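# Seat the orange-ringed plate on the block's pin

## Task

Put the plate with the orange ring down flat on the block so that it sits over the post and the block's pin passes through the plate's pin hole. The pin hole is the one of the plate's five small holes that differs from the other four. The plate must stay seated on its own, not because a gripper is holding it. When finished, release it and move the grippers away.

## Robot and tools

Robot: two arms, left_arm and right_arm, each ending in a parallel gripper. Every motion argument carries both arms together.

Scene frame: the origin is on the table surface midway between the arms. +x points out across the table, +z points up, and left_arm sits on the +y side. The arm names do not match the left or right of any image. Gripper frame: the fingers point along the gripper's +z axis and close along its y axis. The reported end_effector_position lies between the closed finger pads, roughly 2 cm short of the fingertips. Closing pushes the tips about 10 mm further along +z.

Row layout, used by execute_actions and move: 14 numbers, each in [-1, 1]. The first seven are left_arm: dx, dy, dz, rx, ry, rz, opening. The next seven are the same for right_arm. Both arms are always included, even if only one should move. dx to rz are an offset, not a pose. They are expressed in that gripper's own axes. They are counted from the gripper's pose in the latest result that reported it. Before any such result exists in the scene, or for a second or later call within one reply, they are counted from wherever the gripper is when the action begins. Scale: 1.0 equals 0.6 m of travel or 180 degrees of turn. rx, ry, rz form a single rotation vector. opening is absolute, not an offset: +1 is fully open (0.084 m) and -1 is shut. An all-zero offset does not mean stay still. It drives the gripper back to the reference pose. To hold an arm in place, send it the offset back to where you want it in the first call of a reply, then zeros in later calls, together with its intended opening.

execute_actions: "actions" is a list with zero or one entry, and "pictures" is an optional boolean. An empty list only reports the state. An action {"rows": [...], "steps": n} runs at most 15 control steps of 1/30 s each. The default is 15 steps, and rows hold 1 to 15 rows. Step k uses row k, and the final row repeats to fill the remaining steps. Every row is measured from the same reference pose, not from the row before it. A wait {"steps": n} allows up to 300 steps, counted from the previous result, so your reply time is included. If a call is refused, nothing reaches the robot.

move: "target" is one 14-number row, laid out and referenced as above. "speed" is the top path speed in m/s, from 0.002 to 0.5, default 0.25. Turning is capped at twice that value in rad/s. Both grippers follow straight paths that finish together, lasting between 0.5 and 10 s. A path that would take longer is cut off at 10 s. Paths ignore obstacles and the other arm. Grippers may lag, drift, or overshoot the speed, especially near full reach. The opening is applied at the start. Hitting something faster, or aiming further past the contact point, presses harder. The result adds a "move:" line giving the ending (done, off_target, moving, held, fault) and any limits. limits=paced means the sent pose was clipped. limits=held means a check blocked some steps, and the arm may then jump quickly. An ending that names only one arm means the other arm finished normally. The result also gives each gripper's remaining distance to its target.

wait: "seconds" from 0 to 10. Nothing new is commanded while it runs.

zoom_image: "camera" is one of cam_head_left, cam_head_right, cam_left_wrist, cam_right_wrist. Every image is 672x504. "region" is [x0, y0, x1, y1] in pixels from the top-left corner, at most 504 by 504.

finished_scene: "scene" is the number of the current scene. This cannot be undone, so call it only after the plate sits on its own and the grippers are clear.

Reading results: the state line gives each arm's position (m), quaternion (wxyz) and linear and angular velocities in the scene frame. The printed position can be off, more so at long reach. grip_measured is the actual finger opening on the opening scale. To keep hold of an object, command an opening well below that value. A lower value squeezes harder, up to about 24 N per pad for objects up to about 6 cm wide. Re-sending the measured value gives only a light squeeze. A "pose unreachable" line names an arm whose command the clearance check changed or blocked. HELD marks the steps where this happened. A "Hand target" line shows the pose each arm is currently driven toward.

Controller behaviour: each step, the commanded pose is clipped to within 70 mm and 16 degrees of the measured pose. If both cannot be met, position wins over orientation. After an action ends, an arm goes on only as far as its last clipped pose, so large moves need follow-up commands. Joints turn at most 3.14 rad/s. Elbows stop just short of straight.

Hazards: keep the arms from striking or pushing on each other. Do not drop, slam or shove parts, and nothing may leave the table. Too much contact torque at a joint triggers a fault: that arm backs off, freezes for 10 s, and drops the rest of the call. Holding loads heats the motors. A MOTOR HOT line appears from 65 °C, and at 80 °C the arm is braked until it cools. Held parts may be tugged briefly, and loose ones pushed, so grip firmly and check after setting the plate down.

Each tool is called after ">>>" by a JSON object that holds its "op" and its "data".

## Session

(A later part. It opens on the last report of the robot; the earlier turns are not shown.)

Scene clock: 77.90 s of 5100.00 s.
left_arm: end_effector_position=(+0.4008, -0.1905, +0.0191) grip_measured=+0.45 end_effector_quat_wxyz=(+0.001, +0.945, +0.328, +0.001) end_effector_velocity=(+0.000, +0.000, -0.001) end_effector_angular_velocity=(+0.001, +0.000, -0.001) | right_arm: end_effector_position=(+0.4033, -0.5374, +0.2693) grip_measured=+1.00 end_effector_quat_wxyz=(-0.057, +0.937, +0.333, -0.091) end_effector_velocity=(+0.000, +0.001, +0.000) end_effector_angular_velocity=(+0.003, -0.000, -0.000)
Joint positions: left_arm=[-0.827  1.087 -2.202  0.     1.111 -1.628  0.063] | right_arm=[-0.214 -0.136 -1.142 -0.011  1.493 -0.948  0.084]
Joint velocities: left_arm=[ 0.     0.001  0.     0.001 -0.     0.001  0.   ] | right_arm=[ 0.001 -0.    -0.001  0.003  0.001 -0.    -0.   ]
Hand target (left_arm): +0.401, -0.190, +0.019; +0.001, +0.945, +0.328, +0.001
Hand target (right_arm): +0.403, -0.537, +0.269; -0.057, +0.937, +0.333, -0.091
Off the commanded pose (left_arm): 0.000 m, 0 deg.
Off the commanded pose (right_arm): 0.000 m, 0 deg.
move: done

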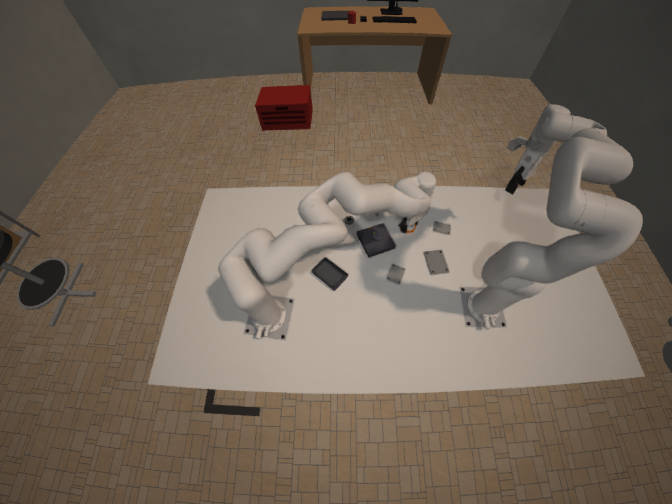

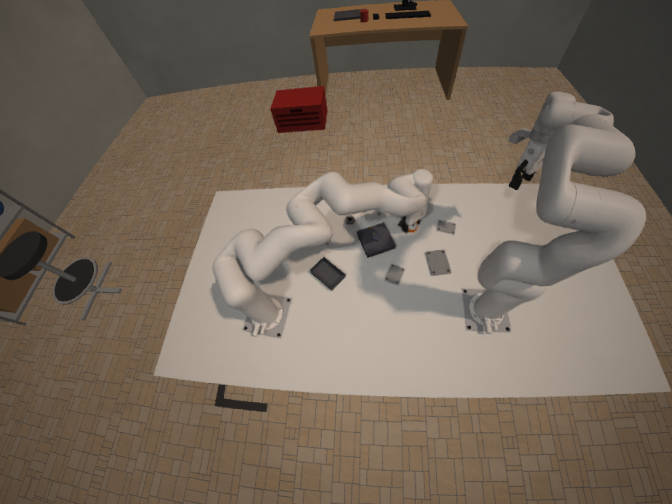

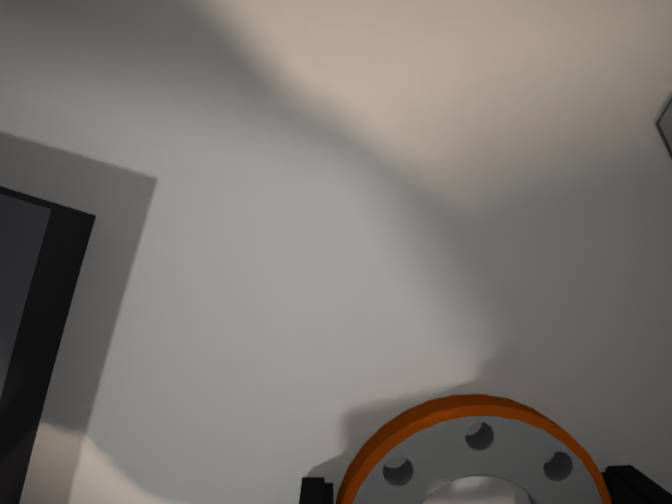

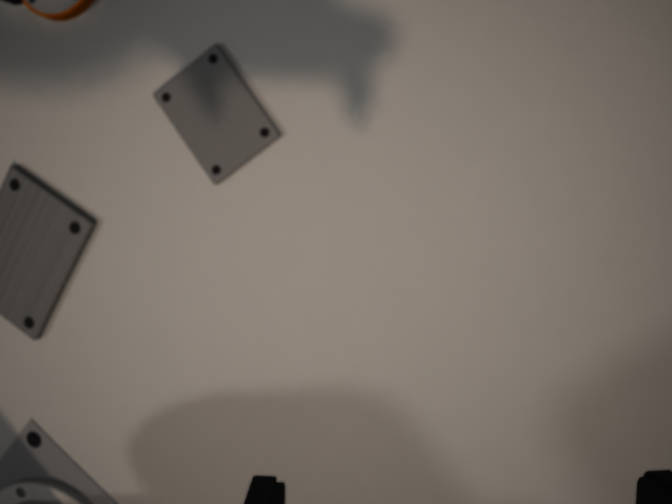

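>>> {"op": "move", "data": {"target": [0,0,-0.0933,0,0,0,-0.6,0,0,0,0,0,0,1], "speed": 0.08}}

>>> {"op": "move", "data": {"target": [0.0565,-0.2748,0.02,0,0,0.0933,-0.6,0,0,0,0,0,0,1], "speed": 0.12}}

>>> {"op": "zoom_image", "data": {"camera": "cam_left_wrist", "region": [380, 380, 600, 504]}}

Scene clock: 86.83 s of 5100.00 s.
left_arm: end_effector_position=(+0.4005, -0.1901, +0.0742) grip_measured=+0.45 end_effector_quat_wxyz=(+0.001, +0.945, +0.328, +0.000) end_effector_velocity=(-0.001, +0.001, -0.000) end_effector_angular_velocity=(+0.004, +0.003, -0.001) | right_arm: end_effector_position=(+0.4033, -0.5374, +0.2693) grip_measured=+1.00 end_effector_quat_wxyz=(-0.057, +0.937, +0.333, -0.091) end_effector_velocity=(+0.000, -0.000, +0.000) end_effector_angular_velocity=(-0.001, -0.001, +0.000)
Joint positions: left_arm=[-0.827  1.016 -2.233  0.     1.215 -1.628  0.063] | right_arm=[-0.214 -0.136 -1.142 -0.011  1.493 -0.948  0.084]
Joint velocities: left_arm=[-0.001  0.     0.    -0.     0.005 -0.    -0.   ] | right_arm=[ 0.     0.    -0.    -0.    -0.001 -0.    -0.   ]
Hand target (left_arm): +0.401, -0.190, +0.075; +0.001, +0.945, +0.328, +0.001
Hand target (right_arm): +0.403, -0.537, +0.269; -0.057, +0.937, +0.333, -0.091
Off the commanded pose (left_arm): 0.001 m, 0 deg.
Off the commanded pose (right_arm): 0.000 m, 0 deg.
After step 90, 4.87 s passed at rest.
move: done

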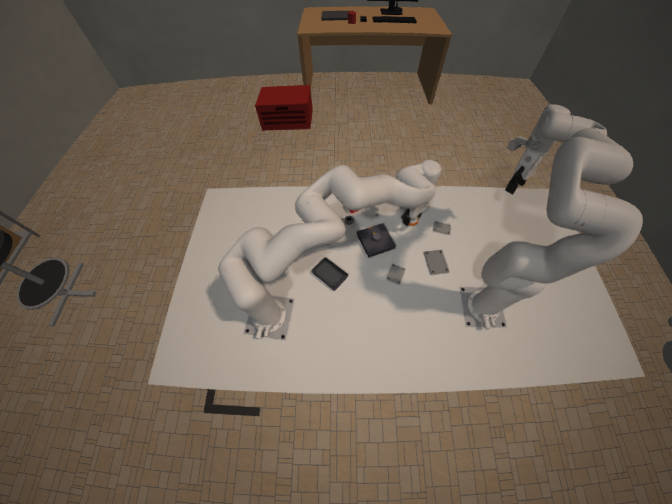

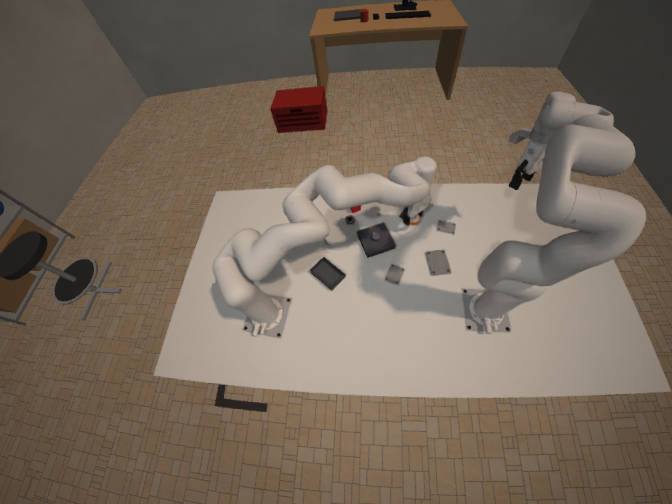

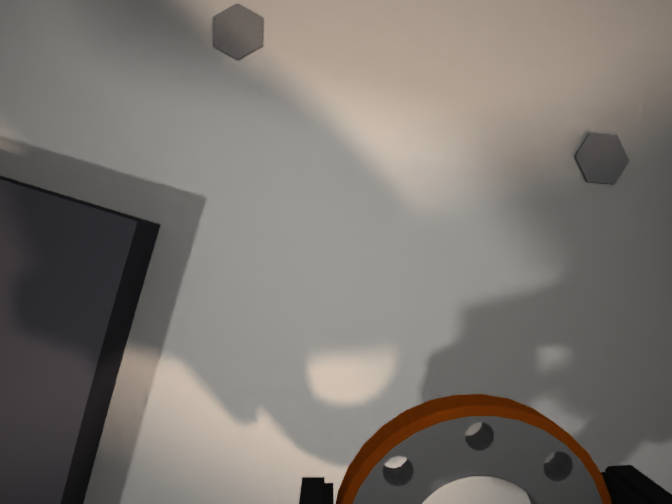

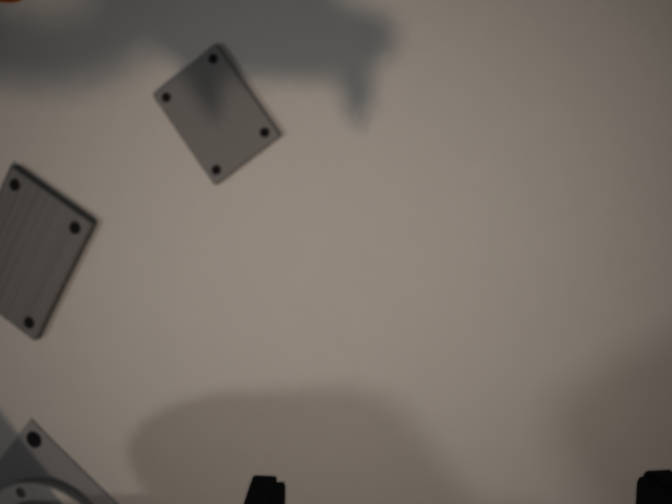

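Scene clock: 88.67 s of 5100.00 s.
left_arm: end_effector_position=(+0.3247, -0.0400, +0.0618) grip_measured=+0.45 end_effector_quat_wxyz=(+0.001, +0.982, +0.186, +0.001) end_effector_velocity=(-0.002, +0.003, -0.001) end_effector_angular_velocity=(+0.000, +0.001, -0.004) | right_arm: end_effector_position=(+0.4033, -0.5374, +0.2693) grip_measured=+1.00 end_effector_quat_wxyz=(-0.057, +0.937, +0.333, -0.091) end_effector_velocity=(+0.000, +0.000, -0.000) end_effector_angular_velocity=(-0.000, +0.000, +0.002)
Joint positions: left_arm=[-0.782  0.4   -1.16   0.001  0.757 -1.29   0.063] | right_arm=[-0.214 -0.136 -1.142 -0.011  1.493 -0.948  0.084]
Joint velocities: left_arm=[ 0.001 -0.006  0.013 -0.001 -0.006  0.005  0.   ] | right_arm=[ 0.001  0.     0.    -0.    -0.    -0.    -0.   ]
Hand target (left_arm): +0.325, -0.040, +0.062; +0.001, +0.983, +0.186, +0.001
Hand target (right_arm): +0.403, -0.537, +0.269; -0.057, +0.937, +0.333, -0.091
Off the commanded pose (left_arm): 0.001 m, 0 deg.
Off the commanded pose (right_arm): 0.000 m, 0 deg.
move: done

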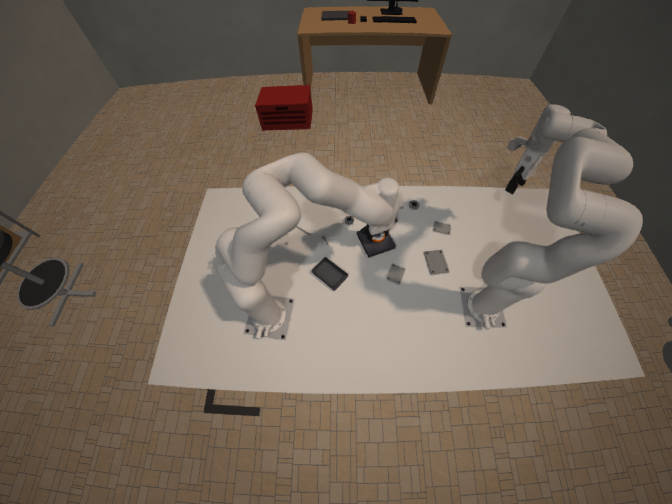

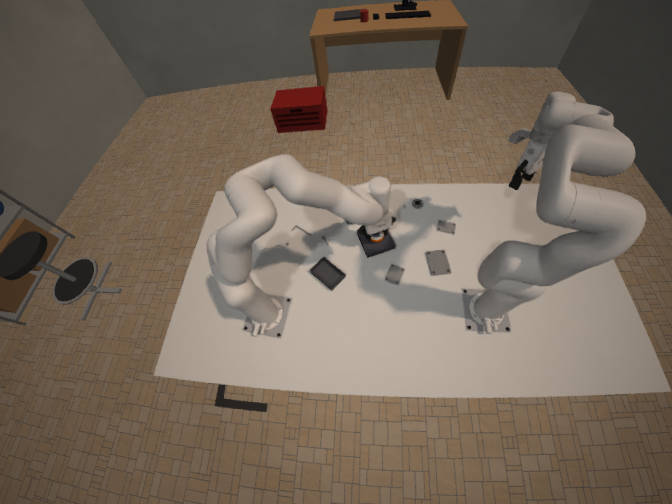

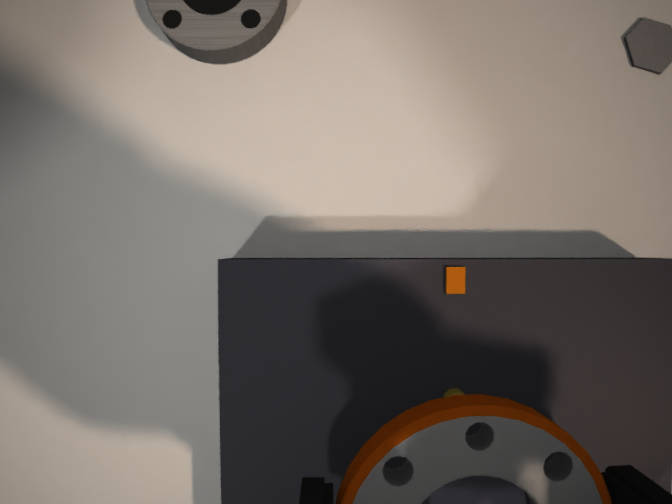

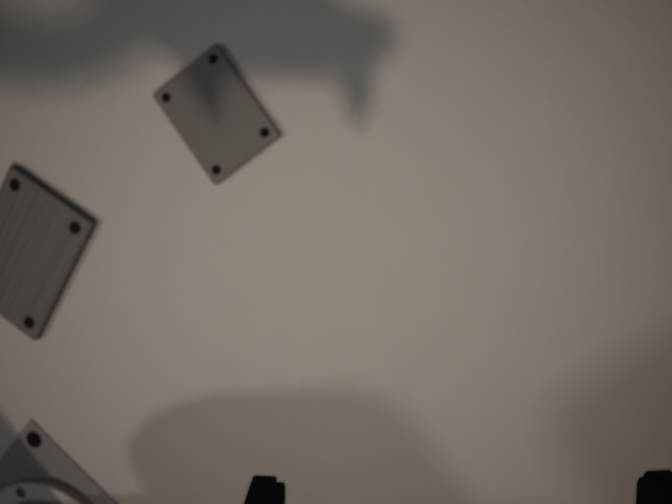

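Region (380, 380, 600, 504) of cam_left_wrist's 672x504 image, scaled by 2.291, with more detail than that image has; it fills the top 284 rows of this view, and the rest is white.

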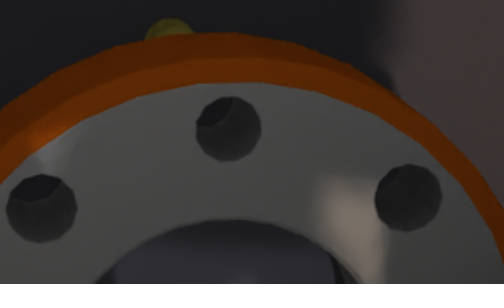

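>>> {"op": "move", "data": {"target": [0.0009,0.0004,0.0147,0,0,0,-0.6,0,0,0,0,0,0,1], "speed": 0.01}}

>>> {"op": "zoom_image", "data": {"camera": "cam_left_wrist", "region": [380, 380, 600, 504]}}

Scene clock: 92.27 s of 5100.00 s.
left_arm: end_effector_position=(+0.3253, -0.0399, +0.0530) grip_measured=+0.45 end_effector_quat_wxyz=(+0.001, +0.982, +0.186, +0.001) end_effector_velocity=(+0.000, +0.000, -0.001) end_effector_angular_velocity=(+0.001, +0.000, +0.001) | right_arm: end_effector_position=(+0.4033, -0.5374, +0.2693) grip_measured=+1.00 end_effector_quat_wxyz=(-0.057, +0.937, +0.333, -0.091) end_effector_velocity=(+0.000, +0.000, +0.000) end_effector_angular_velocity=(+0.002, -0.001, -0.001)
Joint positions: left_arm=[-0.781  0.419 -1.158  0.001  0.737 -1.29   0.063] | right_arm=[-0.214 -0.136 -1.142 -0.011  1.493 -0.948  0.084]
Joint velocities: left_arm=[ 0.001  0.002 -0.     0.001 -0.002 -0.001  0.   ] | right_arm=[-0.     0.    -0.     0.002 -0.     0.    -0.   ]
Hand target (left_arm): +0.325, -0.040, +0.053; +0.001, +0.982, +0.186, +0.001
Hand target (right_arm): +0.403, -0.537, +0.269; -0.057, +0.937, +0.333, -0.091
Off the commanded pose (left_arm): 0.000 m, 0 deg.
Off the commanded pose (right_arm): 0.000 m, 0 deg.
move: done

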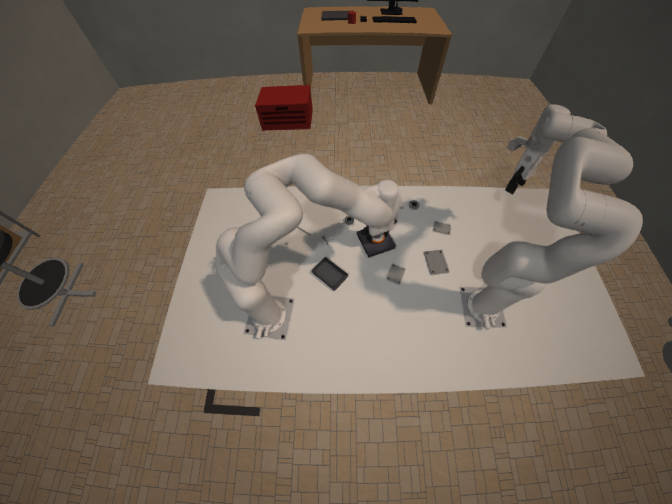

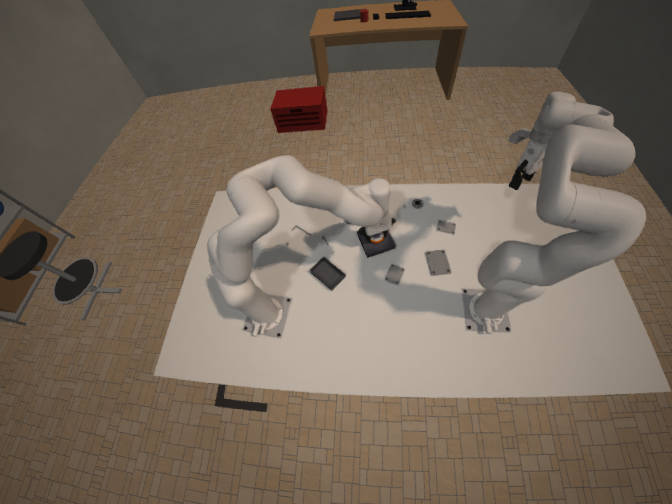

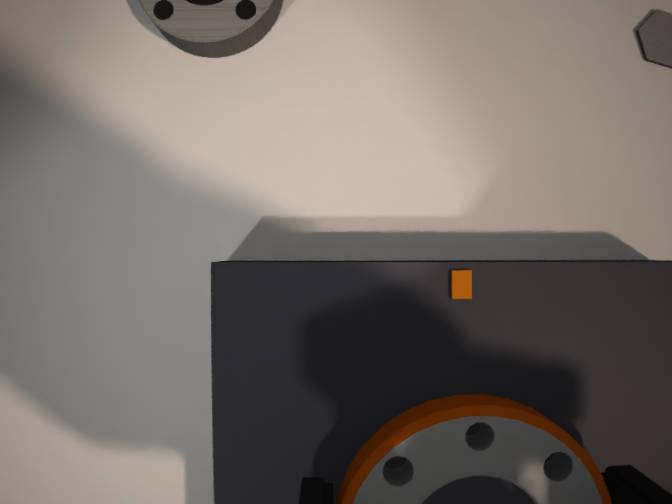

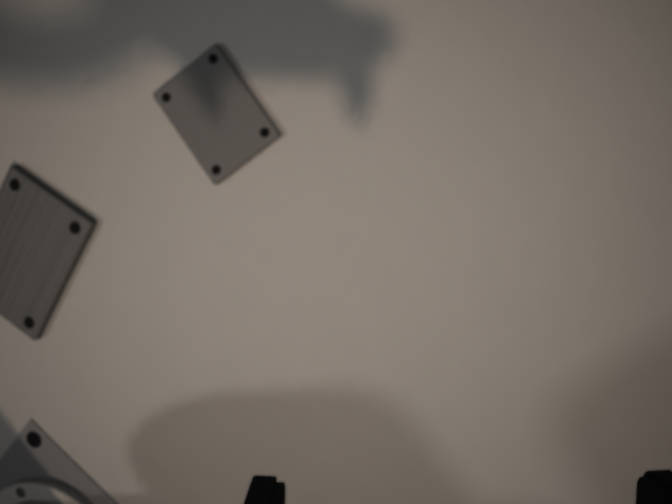

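Region (380, 380, 600, 504) of cam_left_wrist's 672x504 image, scaled by 2.291, with more detail than that image has; it fills the top 284 rows of this view, and the rest is white.

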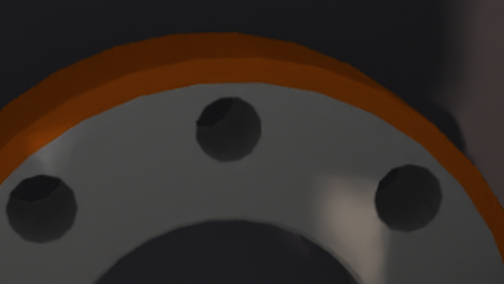

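Reached 0.053 without blockage. Continue down to 0.0455.

>>> {"op": "move", "data": {"target": [0,0,0.0125,0,0,0,-0.6,0,0,0,0,0,0,1], "speed": 0.008}}

>>> {"op": "zoom_image", "data": {"camera": "cam_left_wrist", "region": [380, 380, 600, 504]}}

Scene clock: 95.80 s of 5100.00 s.
left_arm: end_effector_position=(+0.3254, -0.0400, +0.0456) grip_measured=+0.45 end_effector_quat_wxyz=(+0.001, +0.982, +0.186, +0.001) end_effector_velocity=(-0.001, +0.000, -0.001) end_effector_angular_velocity=(+0.001, +0.002, +0.001) | right_arm: end_effector_position=(+0.4033, -0.5374, +0.2693) grip_measured=+1.00 end_effector_quat_wxyz=(-0.057, +0.937, +0.333, -0.091) end_effector_velocity=(-0.000, -0.000, +0.000) end_effector_angular_velocity=(+0.001, -0.000, -0.002)
Joint positions: left_arm=[-0.781  0.433 -1.156  0.001  0.72  -1.29   0.063] | right_arm=[-0.214 -0.136 -1.142 -0.011  1.493 -0.948  0.084]
Joint velocities: left_arm=[-0.001  0.002  0.001 -0.001 -0.002 -0.     0.   ] | right_arm=[-0.001 -0.    -0.     0.001  0.    -0.    -0.   ]
Hand target (left_arm): +0.325, -0.040, +0.045; +0.001, +0.982, +0.186, +0.001
Hand target (right_arm): +0.403, -0.537, +0.269; -0.057, +0.937, +0.333, -0.091
Off the commanded pose (left_arm): 0.000 m, 0 deg.
Off the commanded pose (right_arm): 0.000 m, 0 deg.
move: done

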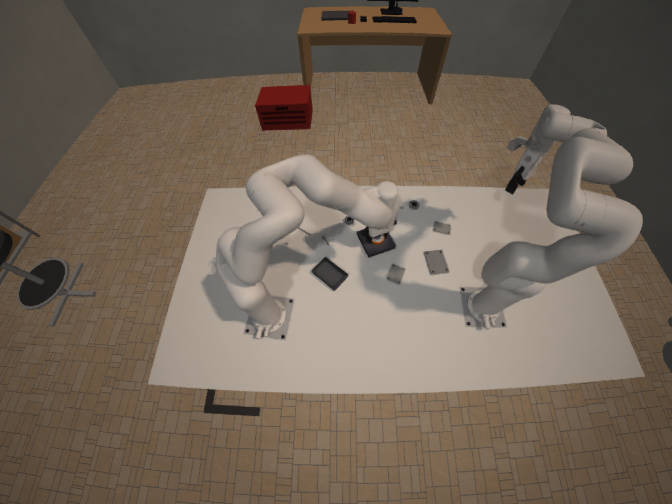

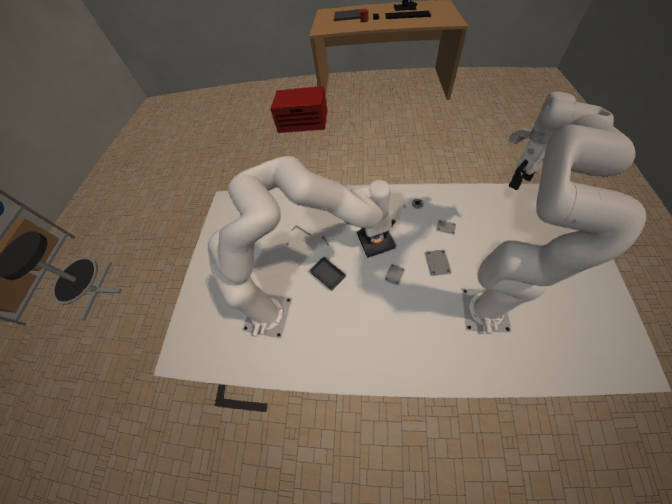

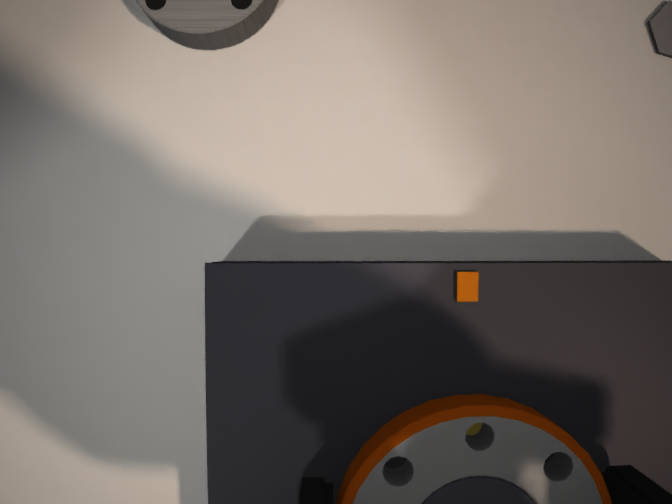

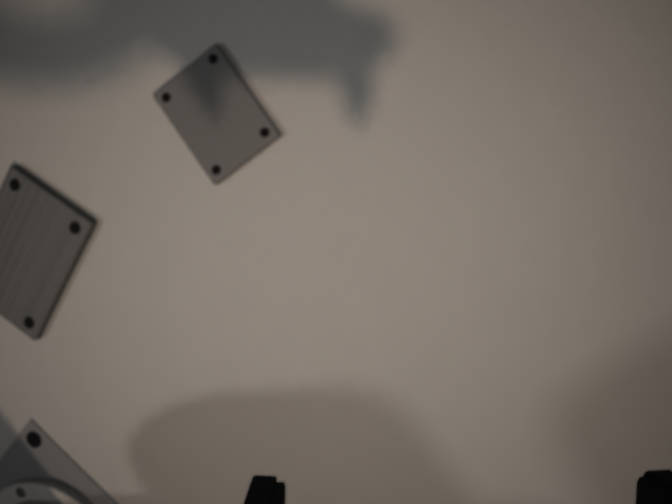

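Region (380, 380, 600, 504) of cam_left_wrist's 672x504 image, scaled by 2.291, with more detail than that image has; it fills the top 284 rows of this view, and the rest is white.

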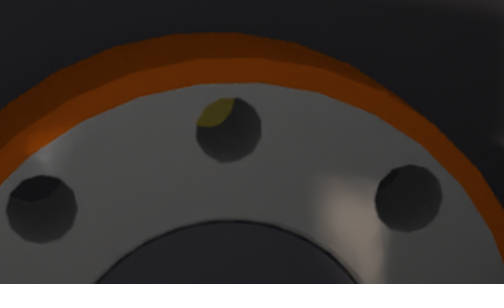

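Pin is entering. Descend to seat (≈0.0408).

>>> {"op": "move", "data": {"target": [0,0,0.008,0,0,0,-0.6,0,0,0,0,0,0,1], "speed": 0.006}}

>>> {"op": "zoom_image", "data": {"camera": "cam_left_wrist", "region": [380, 380, 600, 504]}}

Scene clock: 98.87 s of 5100.00 s.
left_arm: end_effector_position=(+0.3254, -0.0400, +0.0416) grip_measured=+0.45 end_effector_quat_wxyz=(+0.001, +0.982, +0.186, +0.001) end_effector_velocity=(-0.000, -0.000, -0.000) end_effector_angular_velocity=(-0.000, -0.000, -0.001) | right_arm: end_effector_position=(+0.4033, -0.5374, +0.2693) grip_measured=+1.00 end_effector_quat_wxyz=(-0.057, +0.937, +0.333, -0.091) end_effector_velocity=(-0.000, -0.001, +0.000) end_effector_angular_velocity=(-0.001, +0.001, -0.001)
Joint positions: left_arm=[-0.781  0.442 -1.155  0.001  0.71  -1.29   0.063] | right_arm=[-0.214 -0.136 -1.142 -0.011  1.493 -0.948  0.084]
Joint velocities: left_arm=[-0.001  0.     0.001 -0.    -0.002  0.     0.   ] | right_arm=[-0.001 -0.    -0.    -0.001  0.001  0.001 -0.   ]
Hand target (left_arm): +0.325, -0.040, +0.041; +0.001, +0.982, +0.186, +0.001
Hand target (right_arm): +0.403, -0.537, +0.269; -0.057, +0.937, +0.333, -0.091
Off the commanded pose (left_arm): 0.001 m, 0 deg.
Off the commanded pose (right_arm): 0.000 m, 0 deg.
move: done

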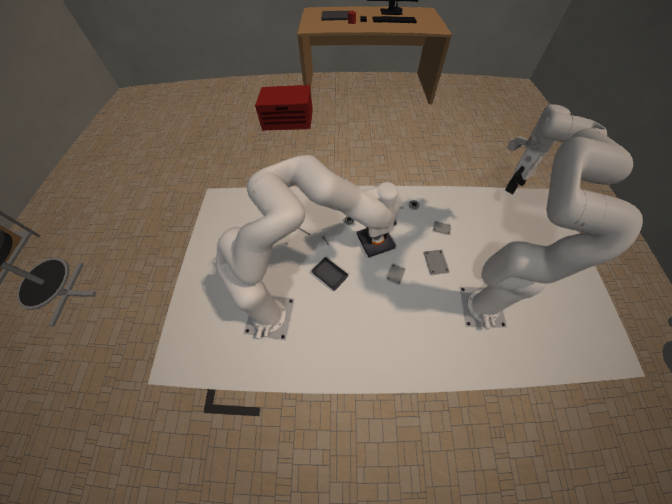

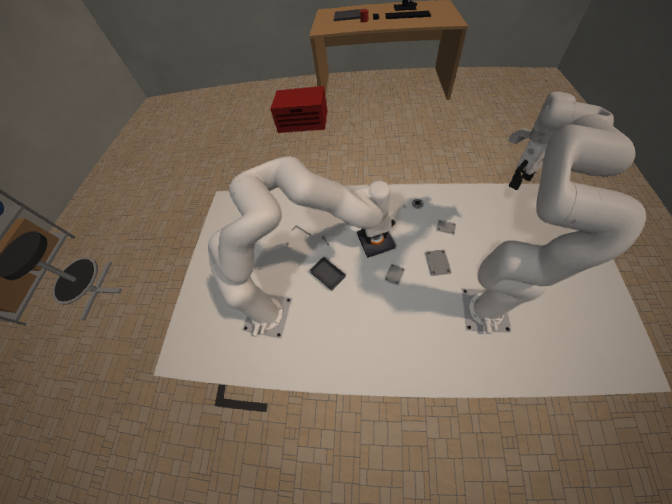

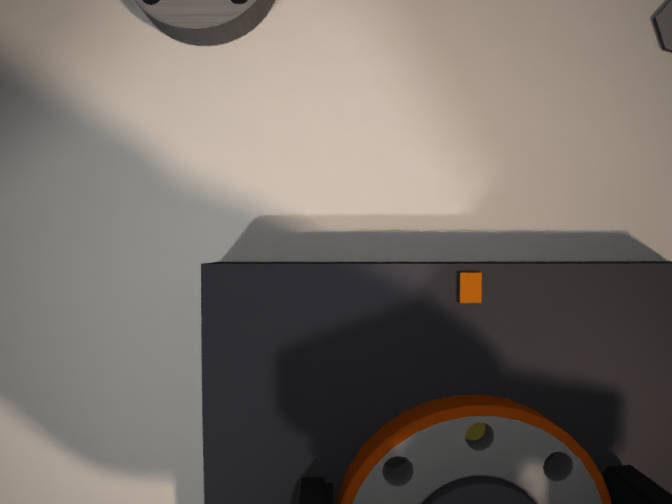

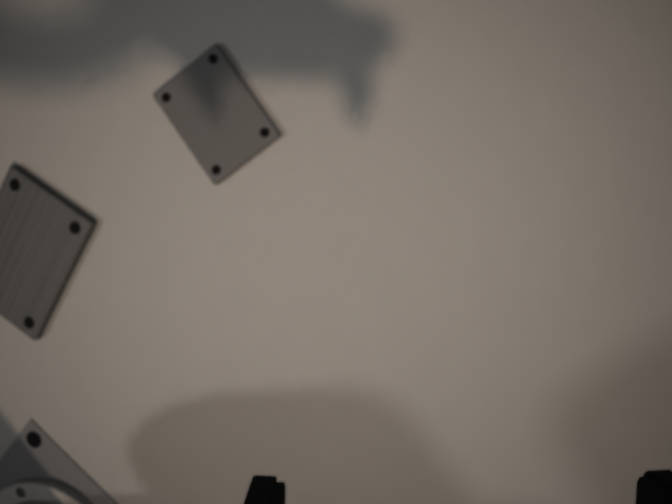

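Region (380, 380, 600, 504) of cam_left_wrist's 672x504 image, scaled by 2.291, with more detail than that image has; it fills the top 284 rows of this view, and the rest is white.

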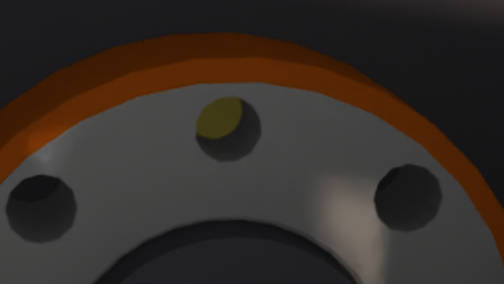

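Seated. Release and move clear.

>>> {"op": "move", "data": {"target": [0,0,0,0,0,0,1,0,0,0,0,0,0,1], "speed": 0.02}}

>>> {"op": "move", "data": {"target": [0,0,-0.05,0,0,0,1,0,0,0,0,0,0,1], "speed": 0.06}}

>>> {"op": "move", "data": {"target": [-0.08,0,-0.15,0,0,0,1,0,0,0,0,0,0,1], "speed": 0.15}}

Scene clock: 102.87 s of 5100.00 s.
left_arm: end_effector_position=(+0.3254, -0.0400, +0.0414) grip_measured=+1.00 end_effector_quat_wxyz=(+0.001, +0.982, +0.186, +0.001) end_effector_velocity=(+0.000, -0.001, +0.001) end_effector_angular_velocity=(-0.001, -0.001, -0.000) | right_arm: end_effector_position=(+0.4033, -0.5374, +0.2693) grip_measured=+1.00 end_effector_quat_wxyz=(-0.057, +0.937, +0.333, -0.091) end_effector_velocity=(+0.000, -0.000, +0.000) end_effector_angular_velocity=(-0.001, -0.000, +0.002)
Joint positions: left_arm=[-0.781  0.442 -1.154  0.001  0.71  -1.29   0.084] | right_arm=[-0.214 -0.136 -1.142 -0.011  1.493 -0.948  0.084]
Joint velocities: left_arm=[-0.    -0.001 -0.002  0.     0.002 -0.     0.   ] | right_arm=[ 0.001  0.    -0.    -0.001 -0.001 -0.001  0.   ]
Hand target (left_arm): +0.325, -0.040, +0.042; +0.001, +0.982, +0.186, +0.001
Hand target (right_arm): +0.403, -0.537, +0.269; -0.057, +0.937, +0.333, -0.091
Off the commanded pose (left_arm): 0.000 m, 0 deg.
Off the commanded pose (right_arm): 0.000 m, 0 deg.
After step 90, 0.30 s passed at rest.
move: done

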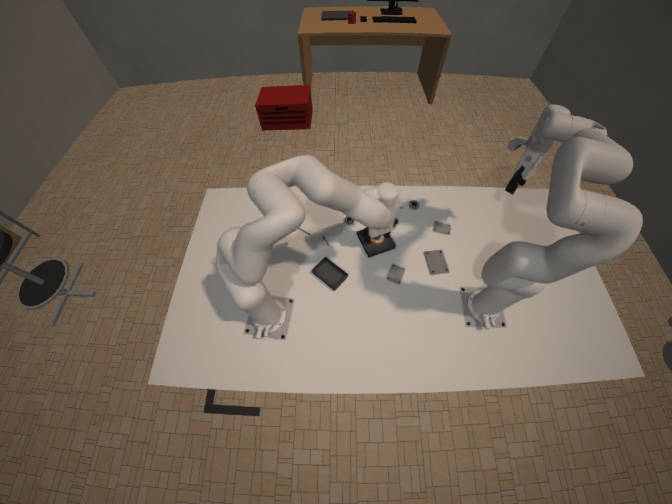

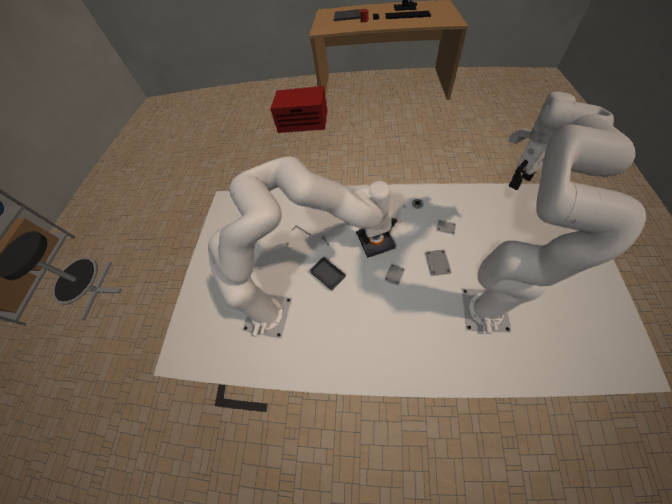

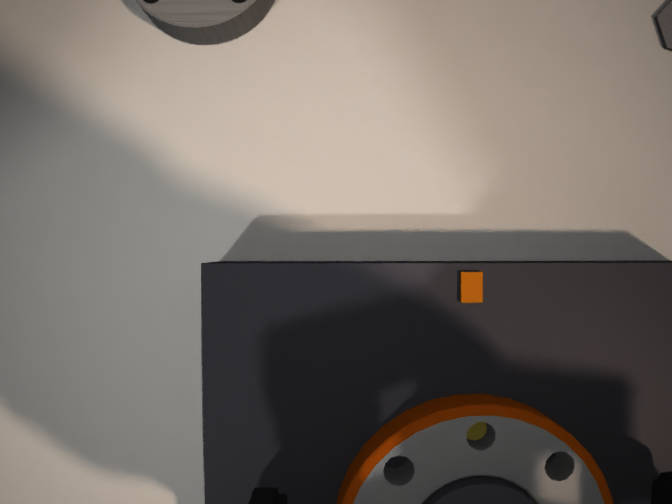

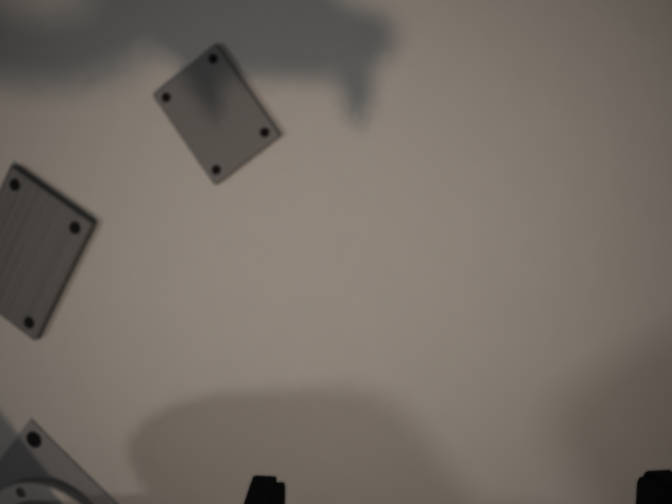

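Scene clock: 103.70 s of 5100.00 s.
left_arm: end_effector_position=(+0.3251, -0.0397, +0.0709) grip_measured=+1.00 end_effector_quat_wxyz=(+0.001, +0.982, +0.186, +0.001) end_effector_velocity=(+0.001, +0.000, +0.002) end_effector_angular_velocity=(-0.001, -0.000, +0.001) | right_arm: end_effector_position=(+0.4033, -0.5374, +0.2693) grip_measured=+1.00 end_effector_quat_wxyz=(-0.057, +0.937, +0.333, -0.091) end_effector_velocity=(+0.000, +0.000, -0.000) end_effector_angular_velocity=(+0.001, -0.000, +0.001)
Joint positions: left_arm=[-0.781  0.384 -1.166  0.001  0.78  -1.29   0.084] | right_arm=[-0.214 -0.136 -1.142 -0.011  1.493 -0.948  0.084]
Joint velocities: left_arm=[ 0.001 -0.003 -0.002 -0.     0.005  0.001 -0.   ] | right_arm=[ 0.     0.     0.     0.    -0.    -0.001  0.   ]
Hand target (left_arm): +0.325, -0.040, +0.071; +0.001, +0.982, +0.186, +0.001
Hand target (right_arm): +0.403, -0.537, +0.269; -0.057, +0.937, +0.333, -0.091
Off the commanded pose (left_arm): 0.001 m, 0 deg.
Off the commanded pose (right_arm): 0.000 m, 0 deg.
move: done

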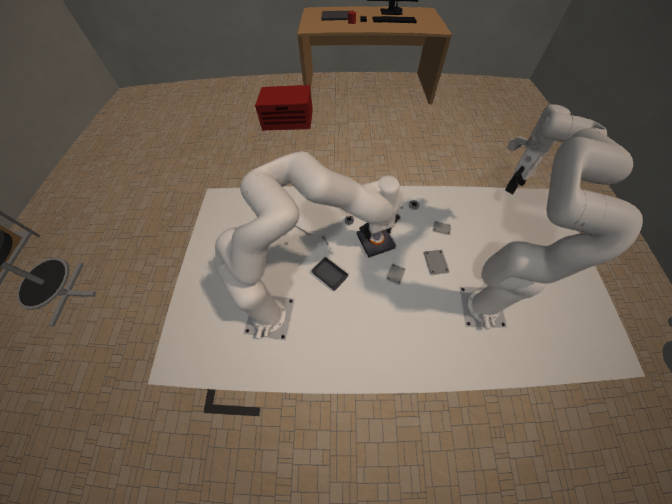

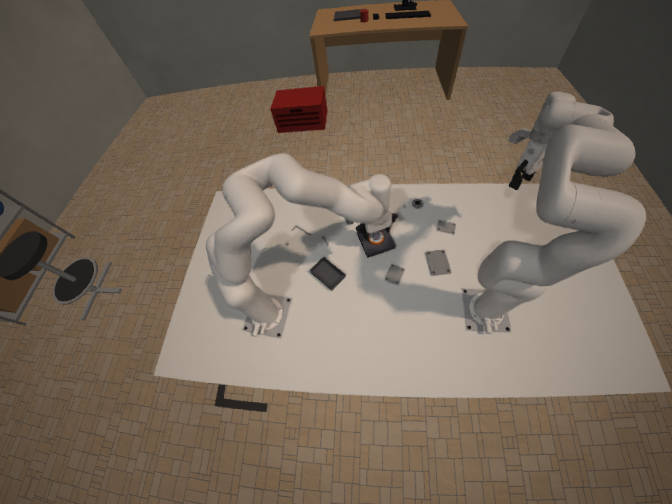

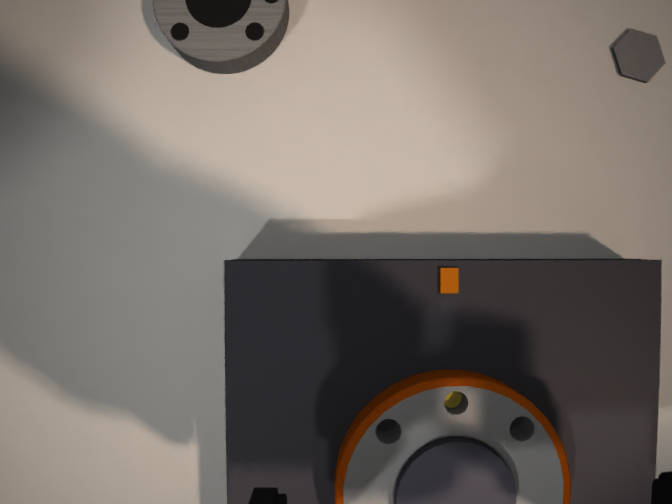

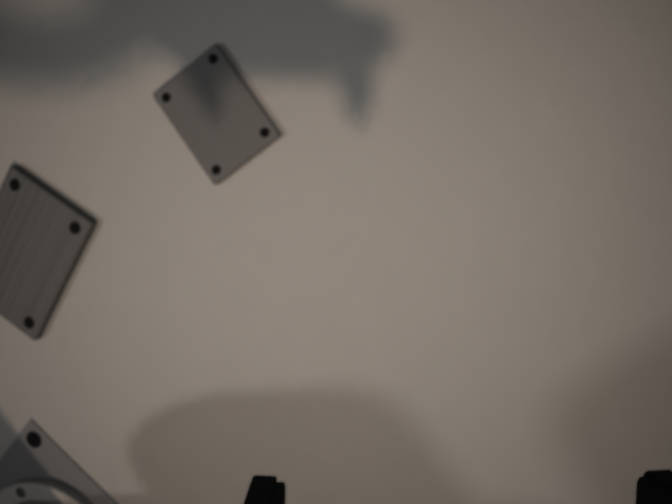

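Scene clock: 104.83 s of 5100.00 s.
left_arm: end_effector_position=(+0.2804, -0.0570, +0.1601) grip_measured=+1.00 end_effector_quat_wxyz=(+0.000, +0.982, +0.186, +0.000) end_effector_velocity=(-0.001, -0.003, +0.005) end_effector_angular_velocity=(-0.007, -0.003, -0.001) | right_arm: end_effector_position=(+0.4033, -0.5374, +0.2693) grip_measured=+1.00 end_effector_quat_wxyz=(-0.057, +0.937, +0.333, -0.091) end_effector_velocity=(+0.001, +0.001, -0.000) end_effector_angular_velocity=(+0.002, -0.002, +0.001)
Joint positions: left_arm=[-0.87   0.211 -1.204  0.001  0.992 -1.379  0.084] | right_arm=[-0.214 -0.136 -1.142 -0.011  1.493 -0.948  0.084]
Joint velocities: left_arm=[-0.004 -0.005 -0.008 -0.002  0.006 -0.002  0.   ] | right_arm=[ 0.001  0.     0.     0.002 -0.001 -0.     0.   ]
Hand target (left_arm): +0.280, -0.057, +0.161; +0.001, +0.982, +0.186, +0.001
Hand target (right_arm): +0.403, -0.537, +0.269; -0.057, +0.937, +0.333, -0.091
Off the commanded pose (left_arm): 0.001 m, 0 deg.
Off the commanded pose (right_arm): 0.000 m, 0 deg.
move: done

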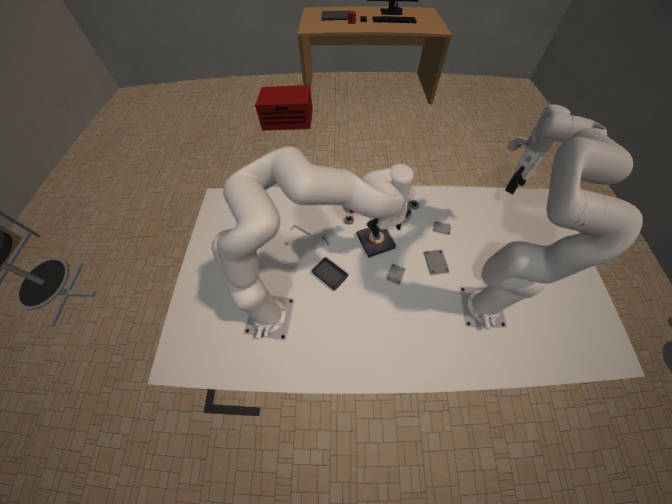

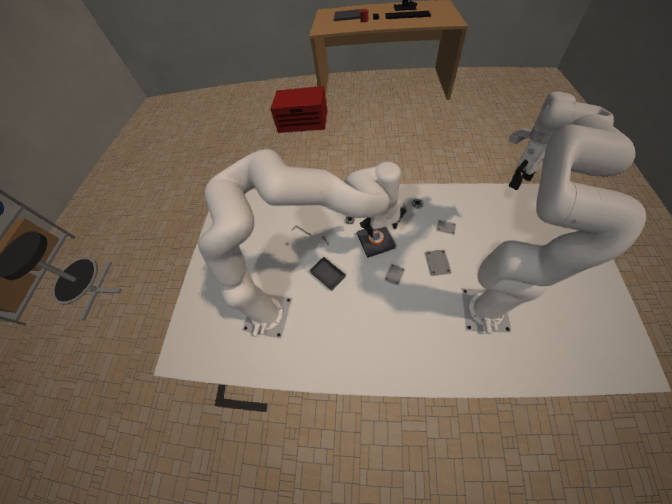

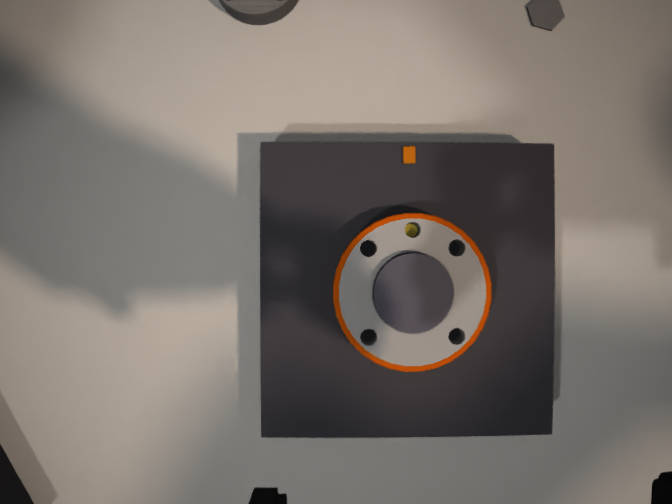

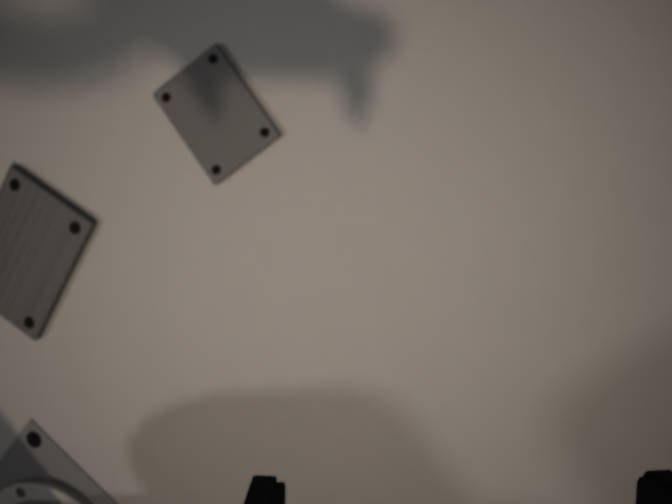

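>>> {"op": "finished_scene", "data": {"scene": 2}}

The scene is finished: the task was done.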